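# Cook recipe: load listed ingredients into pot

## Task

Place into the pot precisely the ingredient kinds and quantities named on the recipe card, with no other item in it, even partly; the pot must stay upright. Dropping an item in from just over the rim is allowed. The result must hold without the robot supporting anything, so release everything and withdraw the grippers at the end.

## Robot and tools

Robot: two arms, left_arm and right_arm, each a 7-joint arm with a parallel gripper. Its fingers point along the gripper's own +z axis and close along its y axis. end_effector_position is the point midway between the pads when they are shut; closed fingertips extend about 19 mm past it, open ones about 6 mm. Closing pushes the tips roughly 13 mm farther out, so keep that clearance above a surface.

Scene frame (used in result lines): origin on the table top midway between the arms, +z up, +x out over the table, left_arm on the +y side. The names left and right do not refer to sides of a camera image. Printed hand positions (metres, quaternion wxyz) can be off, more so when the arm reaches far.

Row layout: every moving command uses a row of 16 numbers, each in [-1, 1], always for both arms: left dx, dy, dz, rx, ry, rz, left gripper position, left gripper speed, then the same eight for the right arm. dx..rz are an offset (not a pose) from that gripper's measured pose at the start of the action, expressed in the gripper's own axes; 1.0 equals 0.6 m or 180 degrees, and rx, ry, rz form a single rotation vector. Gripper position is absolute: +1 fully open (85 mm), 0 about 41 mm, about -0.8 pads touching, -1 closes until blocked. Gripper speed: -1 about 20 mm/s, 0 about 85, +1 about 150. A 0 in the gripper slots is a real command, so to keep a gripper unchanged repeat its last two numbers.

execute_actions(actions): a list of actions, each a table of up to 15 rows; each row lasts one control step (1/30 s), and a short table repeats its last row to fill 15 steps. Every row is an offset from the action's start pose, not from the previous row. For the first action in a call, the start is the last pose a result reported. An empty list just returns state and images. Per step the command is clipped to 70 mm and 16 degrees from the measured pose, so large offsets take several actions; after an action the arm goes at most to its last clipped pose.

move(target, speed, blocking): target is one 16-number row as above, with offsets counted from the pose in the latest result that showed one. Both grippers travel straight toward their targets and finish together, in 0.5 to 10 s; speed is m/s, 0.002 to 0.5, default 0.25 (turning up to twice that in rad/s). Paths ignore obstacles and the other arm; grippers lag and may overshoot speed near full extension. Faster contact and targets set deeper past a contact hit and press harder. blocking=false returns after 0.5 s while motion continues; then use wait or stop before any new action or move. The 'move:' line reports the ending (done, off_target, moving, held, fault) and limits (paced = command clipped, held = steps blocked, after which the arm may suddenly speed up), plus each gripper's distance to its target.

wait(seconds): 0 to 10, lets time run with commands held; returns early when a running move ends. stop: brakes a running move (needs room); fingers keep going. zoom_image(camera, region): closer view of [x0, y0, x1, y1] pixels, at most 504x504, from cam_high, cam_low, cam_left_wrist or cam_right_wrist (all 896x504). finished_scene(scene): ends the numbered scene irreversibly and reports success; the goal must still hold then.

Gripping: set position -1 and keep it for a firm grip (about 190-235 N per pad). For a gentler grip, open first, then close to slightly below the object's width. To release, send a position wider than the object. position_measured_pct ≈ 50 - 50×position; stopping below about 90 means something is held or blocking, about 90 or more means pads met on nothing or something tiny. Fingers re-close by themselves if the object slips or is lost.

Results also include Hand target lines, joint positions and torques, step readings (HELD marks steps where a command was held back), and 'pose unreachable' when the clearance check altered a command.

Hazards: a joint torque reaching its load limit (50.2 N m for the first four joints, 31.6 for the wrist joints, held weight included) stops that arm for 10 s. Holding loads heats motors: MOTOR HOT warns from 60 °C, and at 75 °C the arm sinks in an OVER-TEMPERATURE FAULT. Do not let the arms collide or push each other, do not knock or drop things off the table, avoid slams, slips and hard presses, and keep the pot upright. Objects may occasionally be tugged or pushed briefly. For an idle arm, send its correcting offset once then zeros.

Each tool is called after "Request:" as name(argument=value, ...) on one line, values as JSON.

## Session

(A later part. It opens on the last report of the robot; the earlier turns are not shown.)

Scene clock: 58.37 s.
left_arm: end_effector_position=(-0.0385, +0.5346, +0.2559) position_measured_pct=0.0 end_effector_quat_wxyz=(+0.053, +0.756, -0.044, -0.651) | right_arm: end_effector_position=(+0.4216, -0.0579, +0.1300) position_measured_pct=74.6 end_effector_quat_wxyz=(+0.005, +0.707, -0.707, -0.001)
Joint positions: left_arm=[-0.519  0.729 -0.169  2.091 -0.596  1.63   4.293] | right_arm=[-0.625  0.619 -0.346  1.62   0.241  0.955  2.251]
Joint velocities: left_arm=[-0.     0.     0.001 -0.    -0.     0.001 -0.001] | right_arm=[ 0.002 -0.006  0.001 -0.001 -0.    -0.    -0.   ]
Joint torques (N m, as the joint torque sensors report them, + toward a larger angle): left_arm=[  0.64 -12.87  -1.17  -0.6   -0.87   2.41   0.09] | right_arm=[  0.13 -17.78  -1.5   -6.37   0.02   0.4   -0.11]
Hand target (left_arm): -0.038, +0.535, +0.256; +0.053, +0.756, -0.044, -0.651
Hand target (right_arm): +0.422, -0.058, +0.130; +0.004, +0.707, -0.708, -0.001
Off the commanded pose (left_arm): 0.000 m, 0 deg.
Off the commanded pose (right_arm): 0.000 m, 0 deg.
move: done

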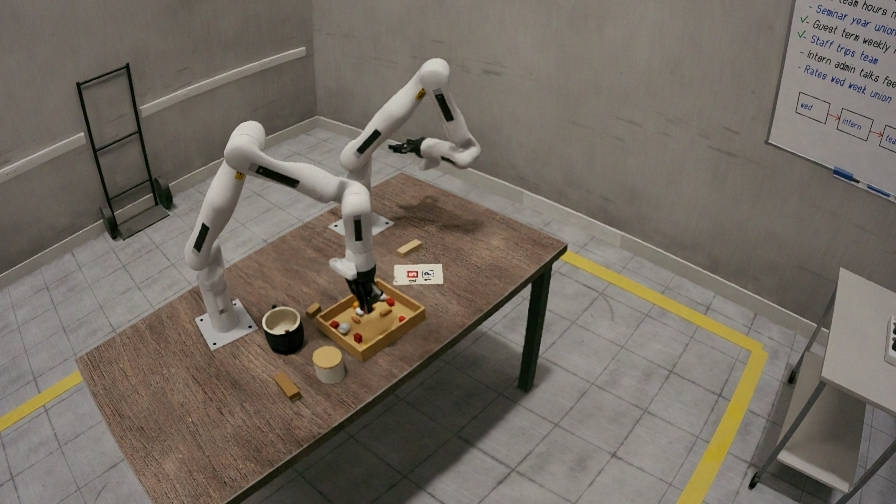

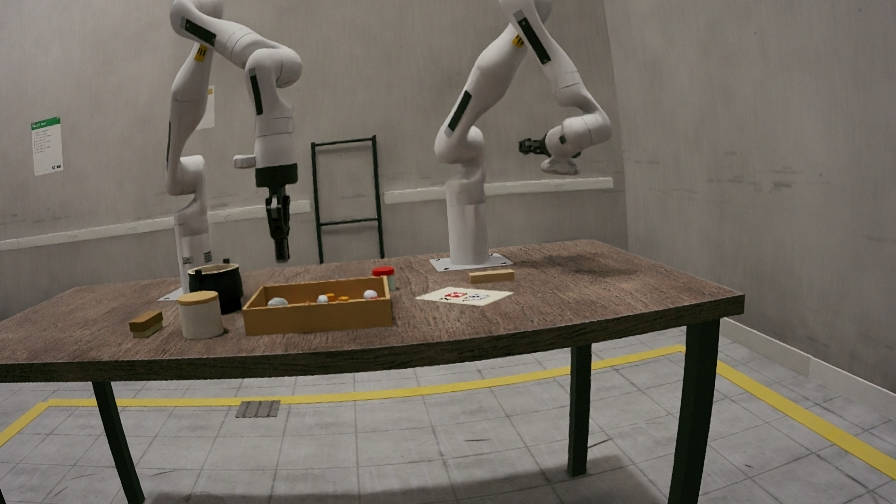

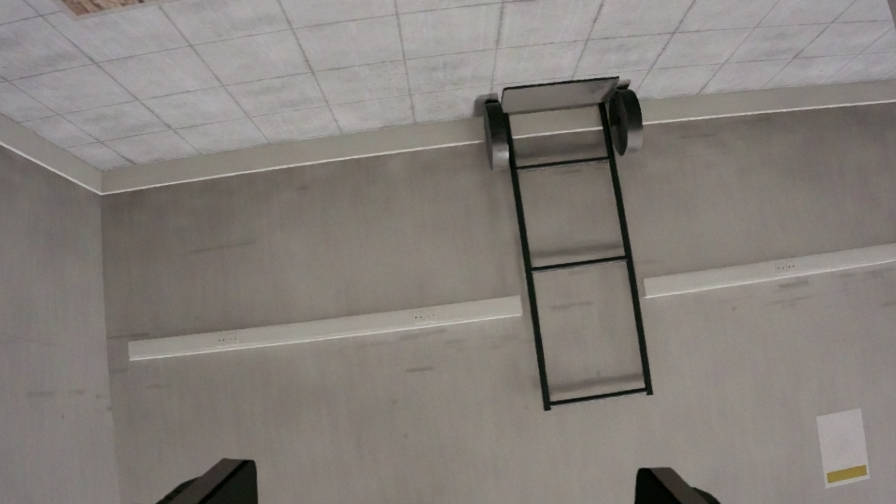

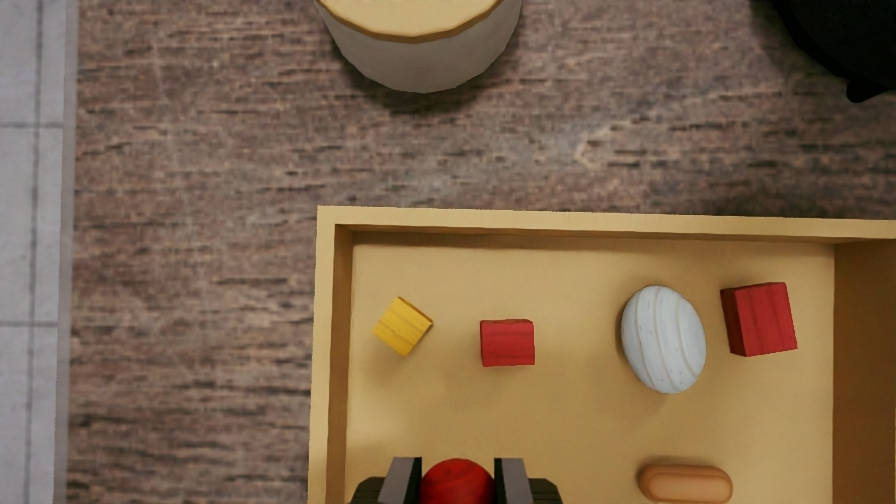

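Request:
move(target=[0,0,0,0,0,0,1,0,0.29,0.286,0.018,0,0,0,-0.58,0], speed=0.3)

Request:
move(target=[0,0,0,0,0,0,1,0,0,0,0.018,0,0,0,-0.58,0], speed=0.1)

Request:
move(target=[0,0,0,0,0,0,1,0,0,0,-0.03,0,0,0,-0.1,1], speed=0.05)

Request:
move(target=[0,0,0,0,0,0,1,0,-0.24,-0.162,0.02,0,0,-0.06,-0.1,1], speed=0.3)

Request:
move(target=[0,0,0,0,0,0,1,0,0,0,0.065,0,0,0,-0.1,1], speed=0.15)

Scene clock: 63.70 s.
left_arm: end_effector_position=(-0.0385, +0.5346, +0.2559) position_measured_pct=0.0 end_effector_quat_wxyz=(+0.053, +0.756, -0.044, -0.651) | right_arm: end_effector_position=(+0.2502, -0.2321, +0.1209) position_measured_pct=74.6 end_effector_quat_wxyz=(+0.005, +0.707, -0.707, -0.002)
Joint positions: left_arm=[-0.519  0.729 -0.169  2.091 -0.596  1.63   4.293] | right_arm=[-0.39   0.208 -0.397  2.377  0.141  0.589  2.408]
Joint velocities: left_arm=[-0.     0.    -0.    -0.     0.     0.001 -0.001] | right_arm=[ 0.007 -0.015  0.01   0.    -0.005 -0.001  0.006]
Joint torques (N m, as the joint torque sensors report them, + toward a larger angle): left_arm=[  0.51 -13.24  -1.09  -0.7   -0.73   2.48   0.09] | right_arm=[ 0.04 -8.59 -0.52 -4.42  0.11  0.28  0.06]
Hand target (left_arm): -0.038, +0.535, +0.256; +0.053, +0.756, -0.044, -0.651
Hand target (right_arm): +0.251, -0.232, +0.121; +0.005, +0.707, -0.708, -0.001
Off the commanded pose (left_arm): 0.000 m, 0 deg.
Off the commanded pose (right_arm): 0.001 m, 0 deg.
move: done

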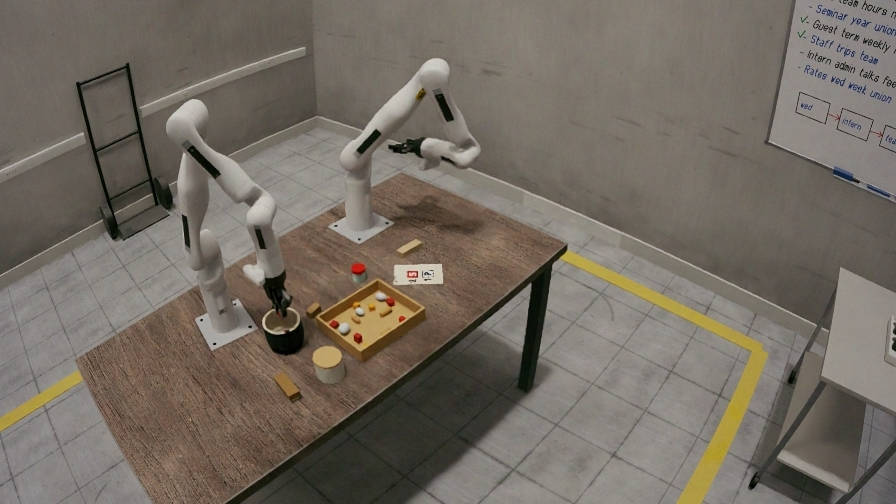

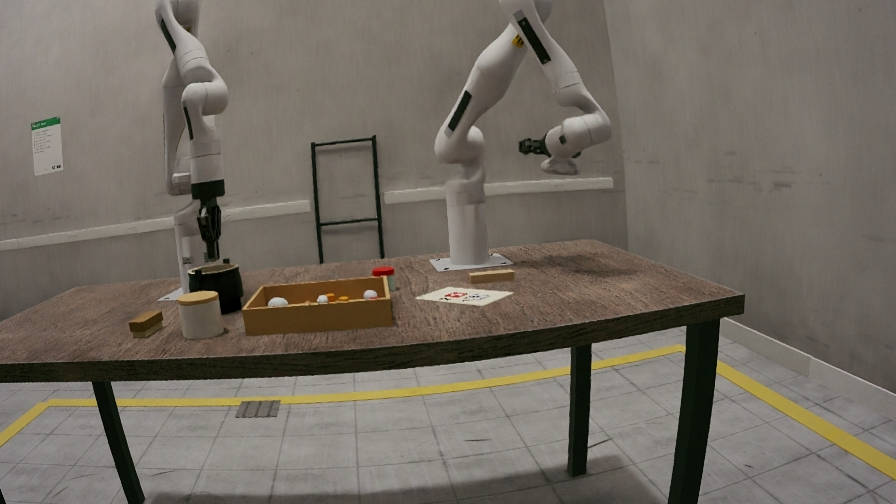

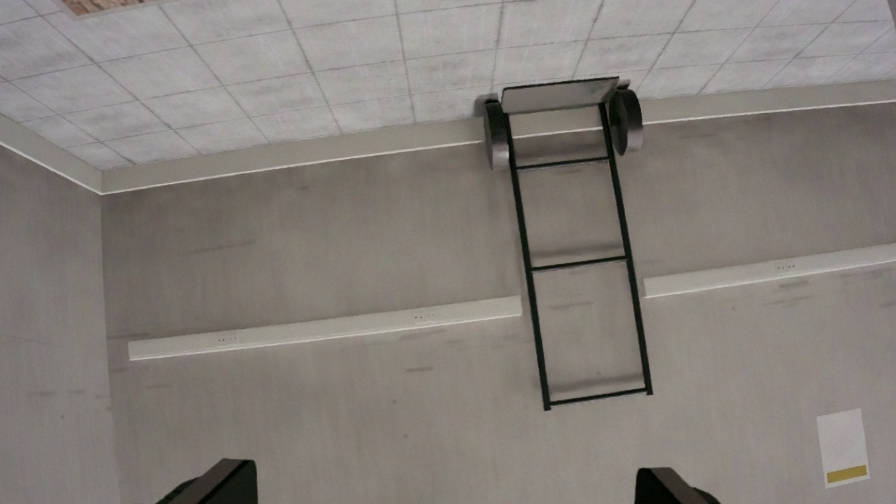

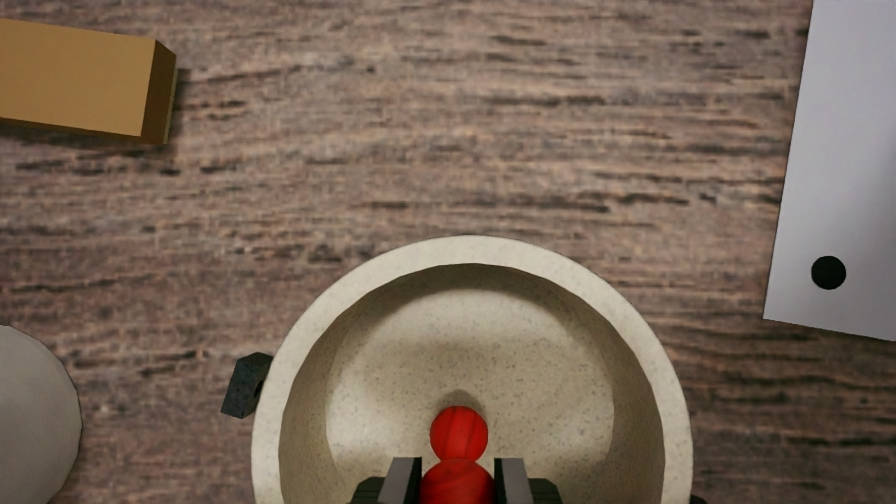

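Scene clock: 64.40 s.
left_arm: end_effector_position=(-0.0385, +0.5346, +0.2559) position_measured_pct=0.0 end_effector_quat_wxyz=(+0.053, +0.756, -0.044, -0.651) | right_arm: end_effector_position=(+0.2502, -0.2322, +0.1102) position_measured_pct=74.6 end_effector_quat_wxyz=(+0.005, +0.707, -0.707, -0.002)
Joint positions: left_arm=[-0.519  0.729 -0.169  2.091 -0.596  1.63   4.293] | right_arm=[-0.407  0.239 -0.384  2.395  0.17   0.542  2.377]
Joint velocities: left_arm=[ 0.    -0.    -0.002 -0.     0.001 -0.002 -0.   ] | right_arm=[-0.001  0.003 -0.001  0.     0.     0.    -0.001]
Joint torques (N m, as the joint torque sensors report them, + toward a larger angle): left_arm=[  0.62 -13.11  -0.9   -0.55  -0.76   2.46   0.  ] | right_arm=[-0.07 -8.87 -0.6  -3.81  0.03  0.3  -0.1 ]
Hand target (left_arm): -0.038, +0.535, +0.256; +0.053, +0.756, -0.044, -0.651
Hand target (right_arm): +0.250, -0.232, +0.110; +0.005, +0.707, -0.707, -0.002
Off the commanded pose (left_arm): 0.000 m, 0 deg.
Off the commanded pose (right_arm): 0.000 m, 0 deg.
move: done

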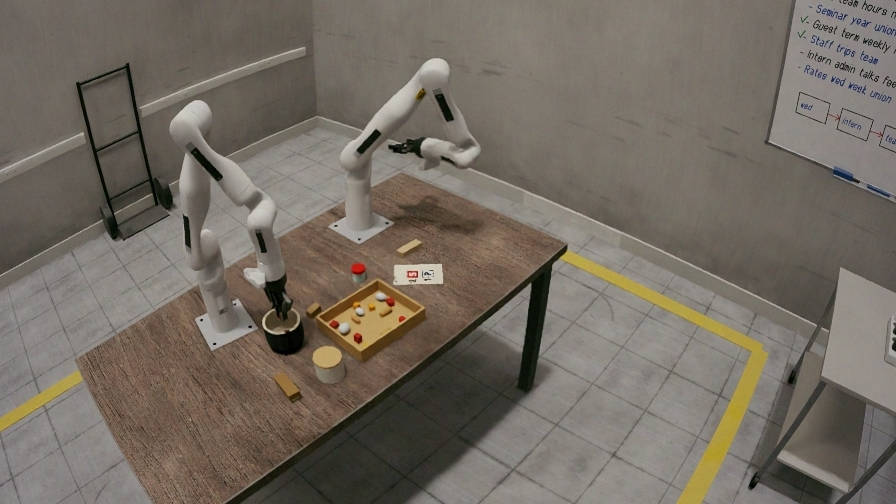

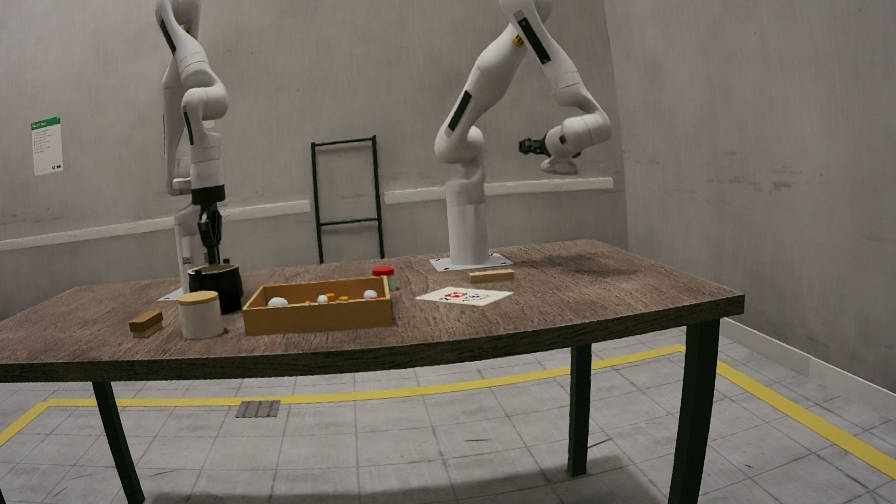

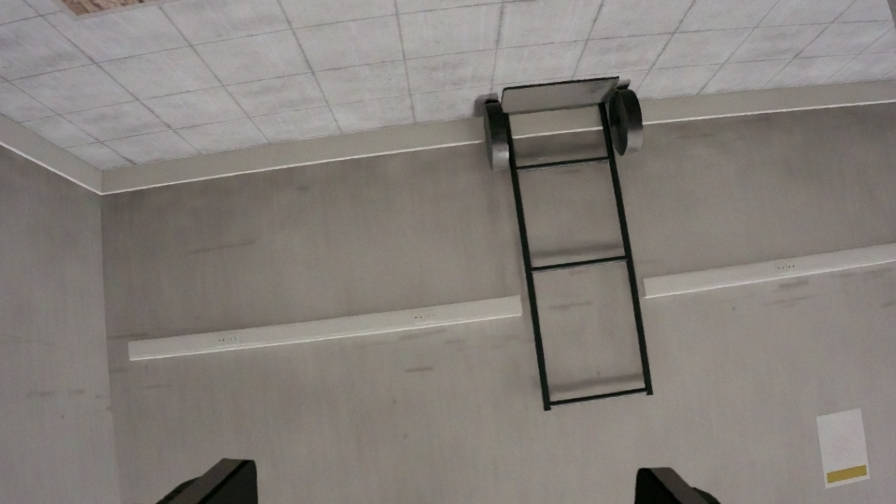

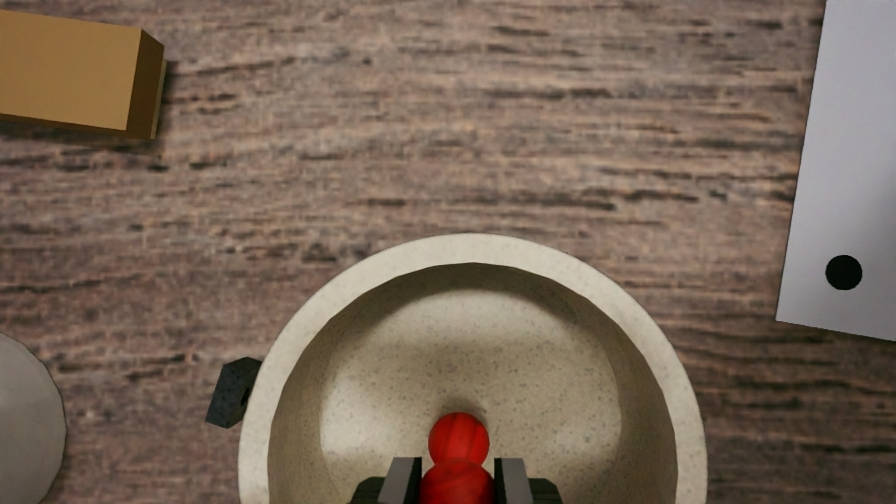

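Scene clock: 65.10 s.
left_arm: end_effector_position=(-0.0385, +0.5346, +0.2559) position_measured_pct=0.0 end_effector_quat_wxyz=(+0.053, +0.756, -0.044, -0.651) | right_arm: end_effector_position=(+0.2502, -0.2320, +0.1281) position_measured_pct=54.8 end_effector_quat_wxyz=(+0.005, +0.707, -0.707, -0.002)
Joint positions: left_arm=[-0.519  0.729 -0.169  2.091 -0.596  1.63   4.293] | right_arm=[-0.381  0.187 -0.402  2.365  0.123  0.619  2.428]
Joint velocities: left_arm=[ 0.    -0.    -0.001 -0.     0.    -0.001 -0.   ] | right_arm=[ 0.002 -0.006  0.002 -0.001 -0.001  0.     0.001]
Joint torques (N m, as the joint torque sensors report them, + toward a larger angle): left_arm=[  0.68 -13.29  -1.04  -0.36  -0.7    2.39   0.15] | right_arm=[ 0.32 -8.17 -0.48 -4.24  0.02  0.35 -0.16]
Hand target (left_arm): -0.038, +0.535, +0.256; +0.053, +0.756, -0.044, -0.651
Hand target (right_arm): +0.250, -0.232, +0.128; +0.005, +0.707, -0.707, -0.002
Off the commanded pose (left_arm): 0.000 m, 0 deg.
Off the commanded pose (right_arm): 0.000 m, 0 deg.
move: done

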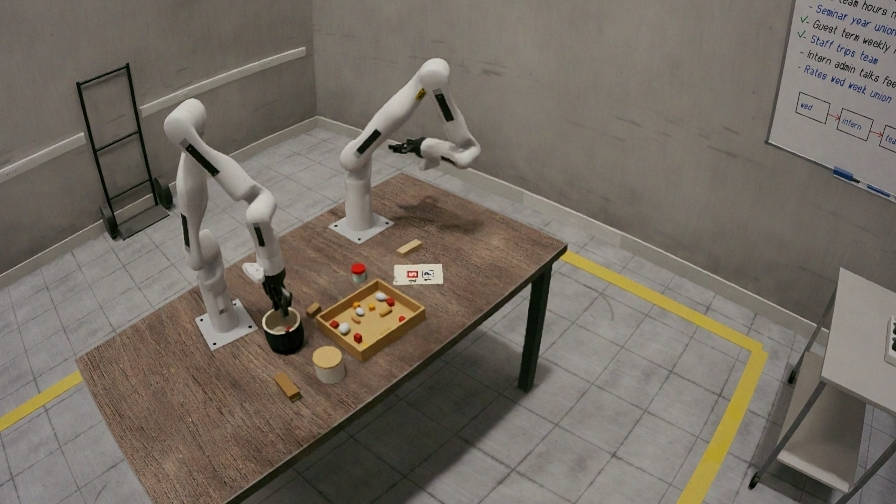

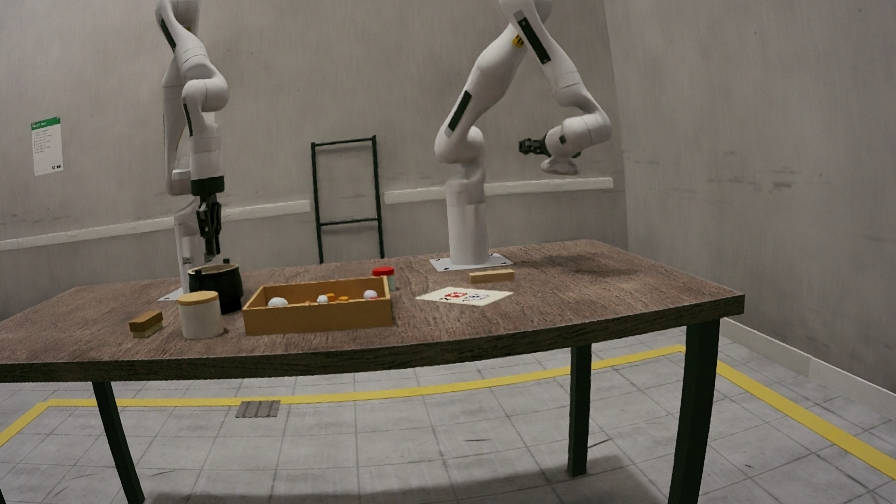

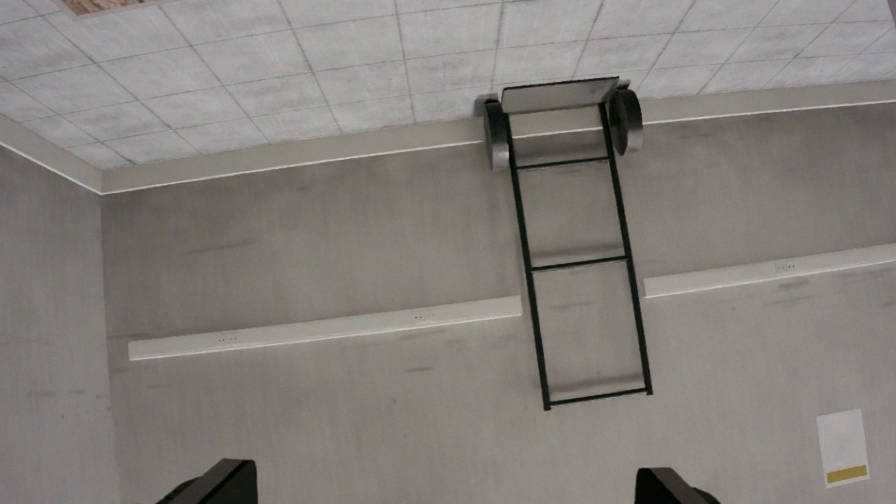

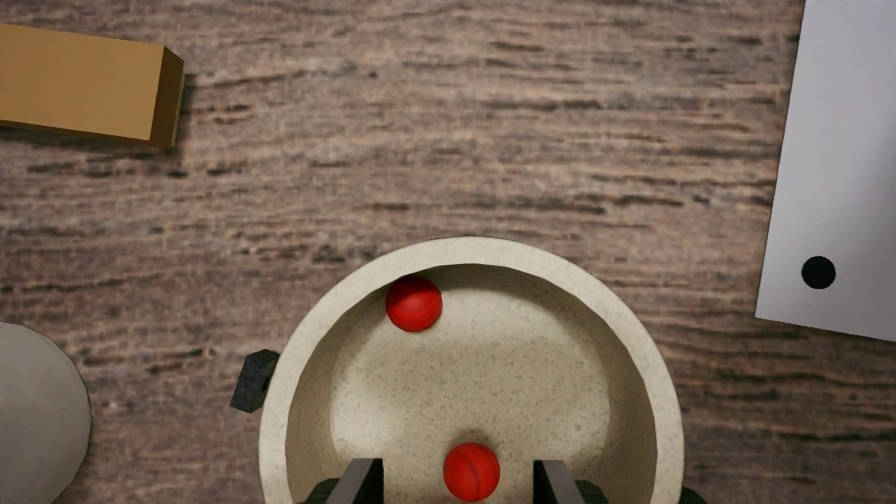

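Scene clock: 66.27 s.
left_arm: end_effector_position=(-0.0385, +0.5346, +0.2559) position_measured_pct=0.0 end_effector_quat_wxyz=(+0.053, +0.756, -0.044, -0.651) | right_arm: end_effector_position=(+0.3466, -0.0878, +0.1146) position_measured_pct=54.8 end_effector_quat_wxyz=(+0.005, +0.771, -0.637, -0.002)
Joint positions: left_arm=[-0.519  0.729 -0.169  2.091 -0.596  1.63   4.293] | right_arm=[-0.611  0.512 -0.409  1.904  0.273  0.791  2.325]
Joint velocities: left_arm=[-0.001 -0.    -0.002 -0.    -0.001  0.001  0.002] | right_arm=[-0.002  0.006 -0.001 -0.001  0.     0.001 -0.001]
Joint torques (N m, as the joint torque sensors report them, + toward a larger angle): left_arm=[  0.58 -13.36  -1.2   -0.48  -0.82   2.35   0.1 ] | right_arm=[  0.16 -15.23  -1.52  -5.36   0.01   0.31  -0.17]
Hand target (left_arm): -0.038, +0.535, +0.256; +0.053, +0.756, -0.044, -0.651
Hand target (right_arm): +0.346, -0.088, +0.114; +0.005, +0.771, -0.637, -0.002
Off the commanded pose (left_arm): 0.000 m, 0 deg.
Off the commanded pose (right_arm): 0.001 m, 0 deg.
move: done

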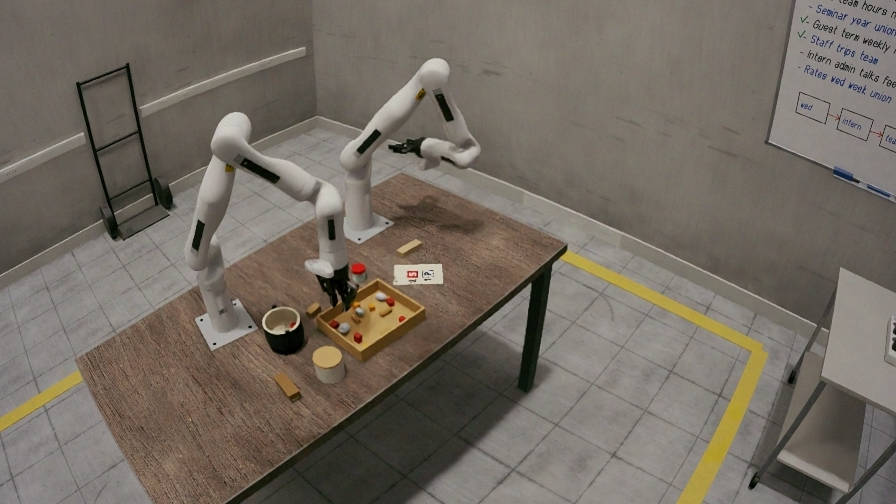

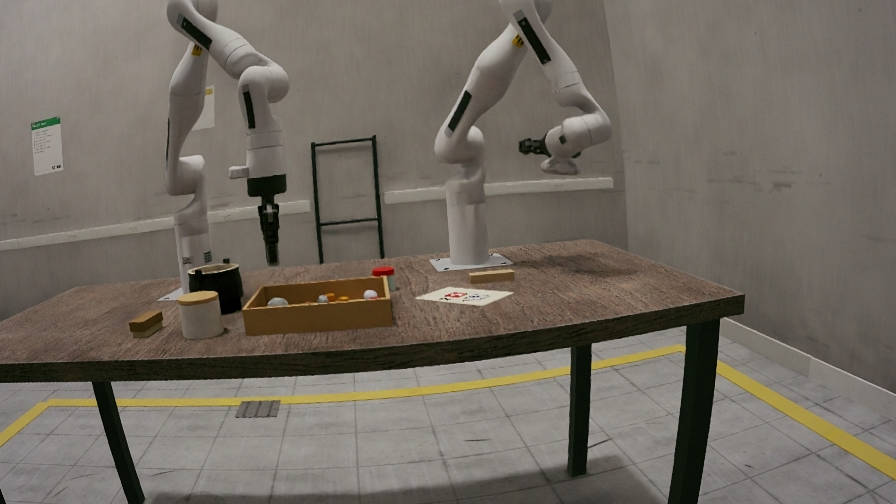

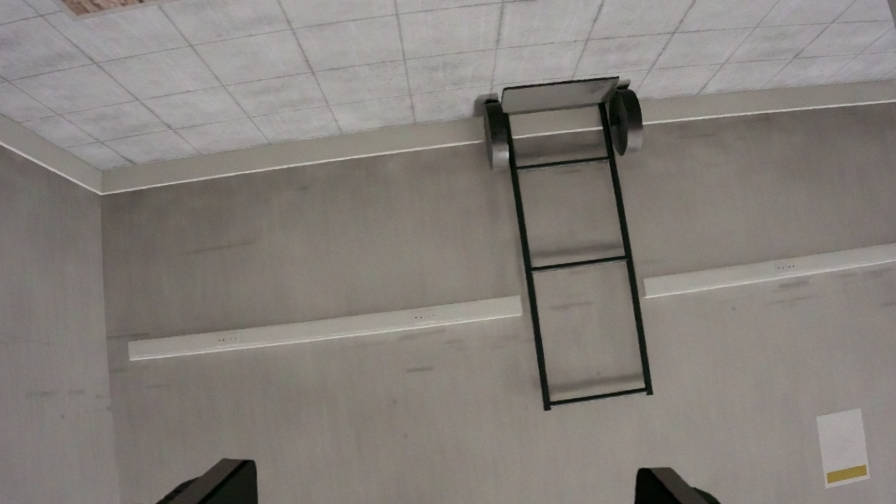

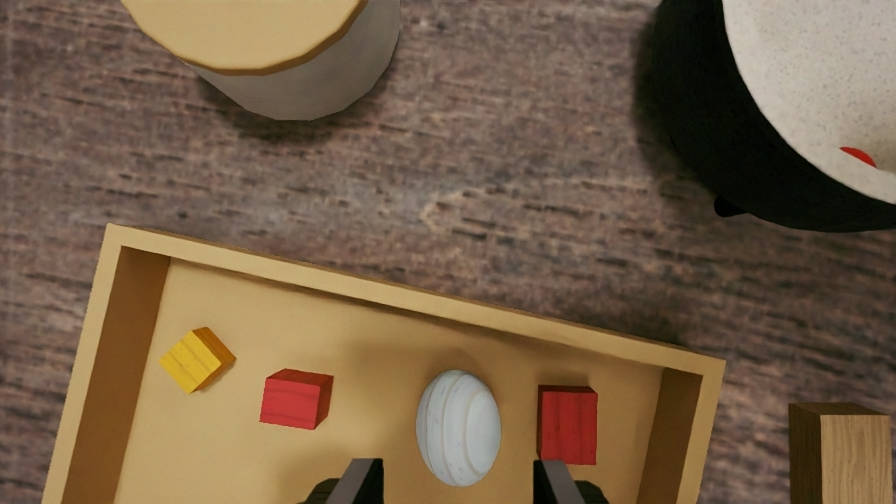

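Scene clock: 67.00 s.
left_arm: end_effector_position=(-0.0385, +0.5346, +0.2559) position_measured_pct=0.0 end_effector_quat_wxyz=(+0.053, +0.756, -0.044, -0.651) | right_arm: end_effector_position=(+0.3466, -0.0881, +0.0758) position_measured_pct=54.8 end_effector_quat_wxyz=(+0.005, +0.770, -0.638, -0.002)
Joint positions: left_arm=[-0.519  0.729 -0.169  2.091 -0.596  1.63   4.293] | right_arm=[-0.639  0.585 -0.374  1.944  0.322  0.681  2.282]
Joint velocities: left_arm=[ 0.001 -0.    -0.001 -0.     0.     0.    -0.001] | right_arm=[-0.003  0.005 -0.001  0.002  0.001  0.     0.   ]
Joint torques (N m, as the joint torque sensors report them, + toward a larger angle): left_arm=[  0.48 -13.07  -1.05  -0.37  -0.69   2.42   0.05] | right_arm=[  0.36 -15.93  -1.33  -4.56   0.1    0.31  -0.03]
Hand target (left_arm): -0.038, +0.535, +0.256; +0.053, +0.756, -0.044, -0.651
Hand target (right_arm): +0.346, -0.088, +0.076; +0.005, +0.771, -0.637, -0.002
Off the commanded pose (left_arm): 0.000 m, 0 deg.
Off the commanded pose (right_arm): 0.000 m, 0 deg.
move: done

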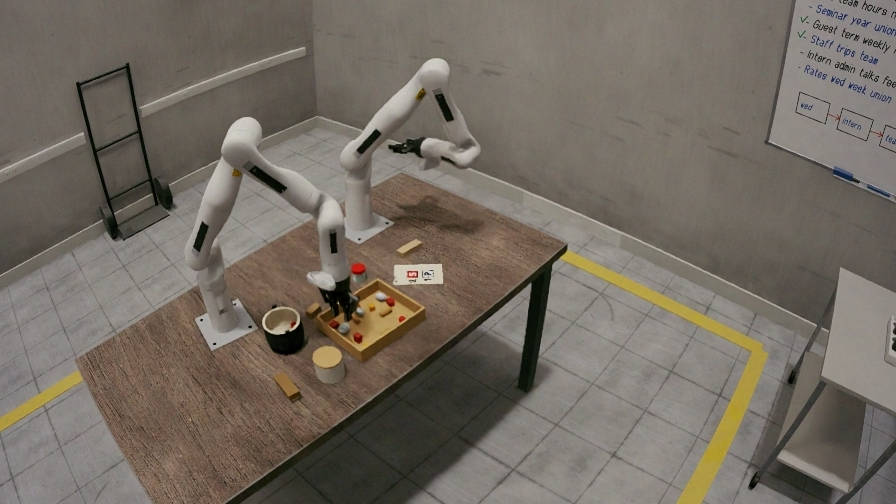

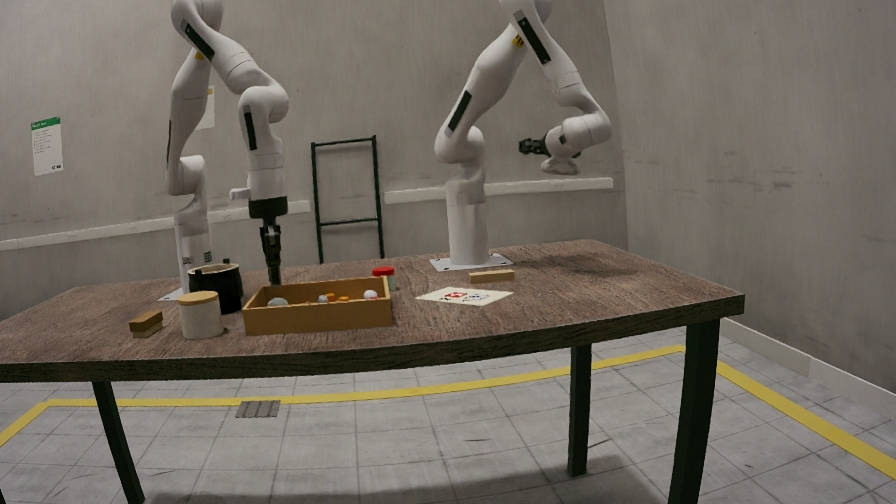

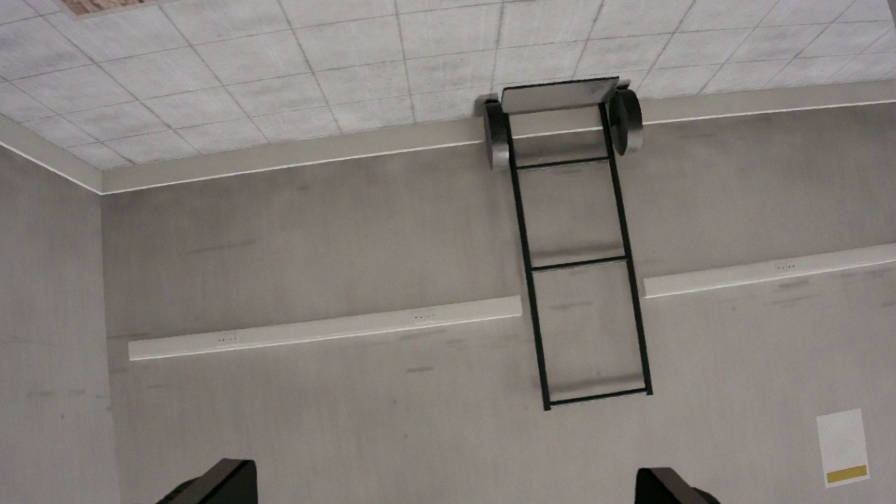

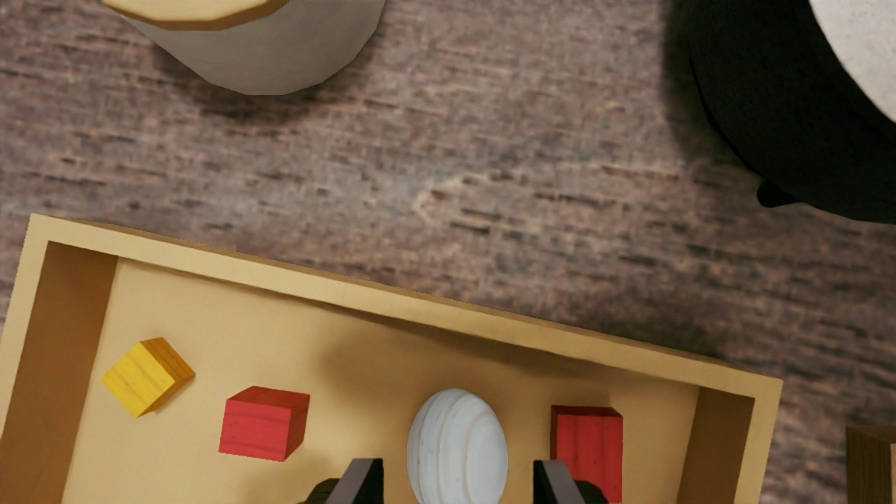

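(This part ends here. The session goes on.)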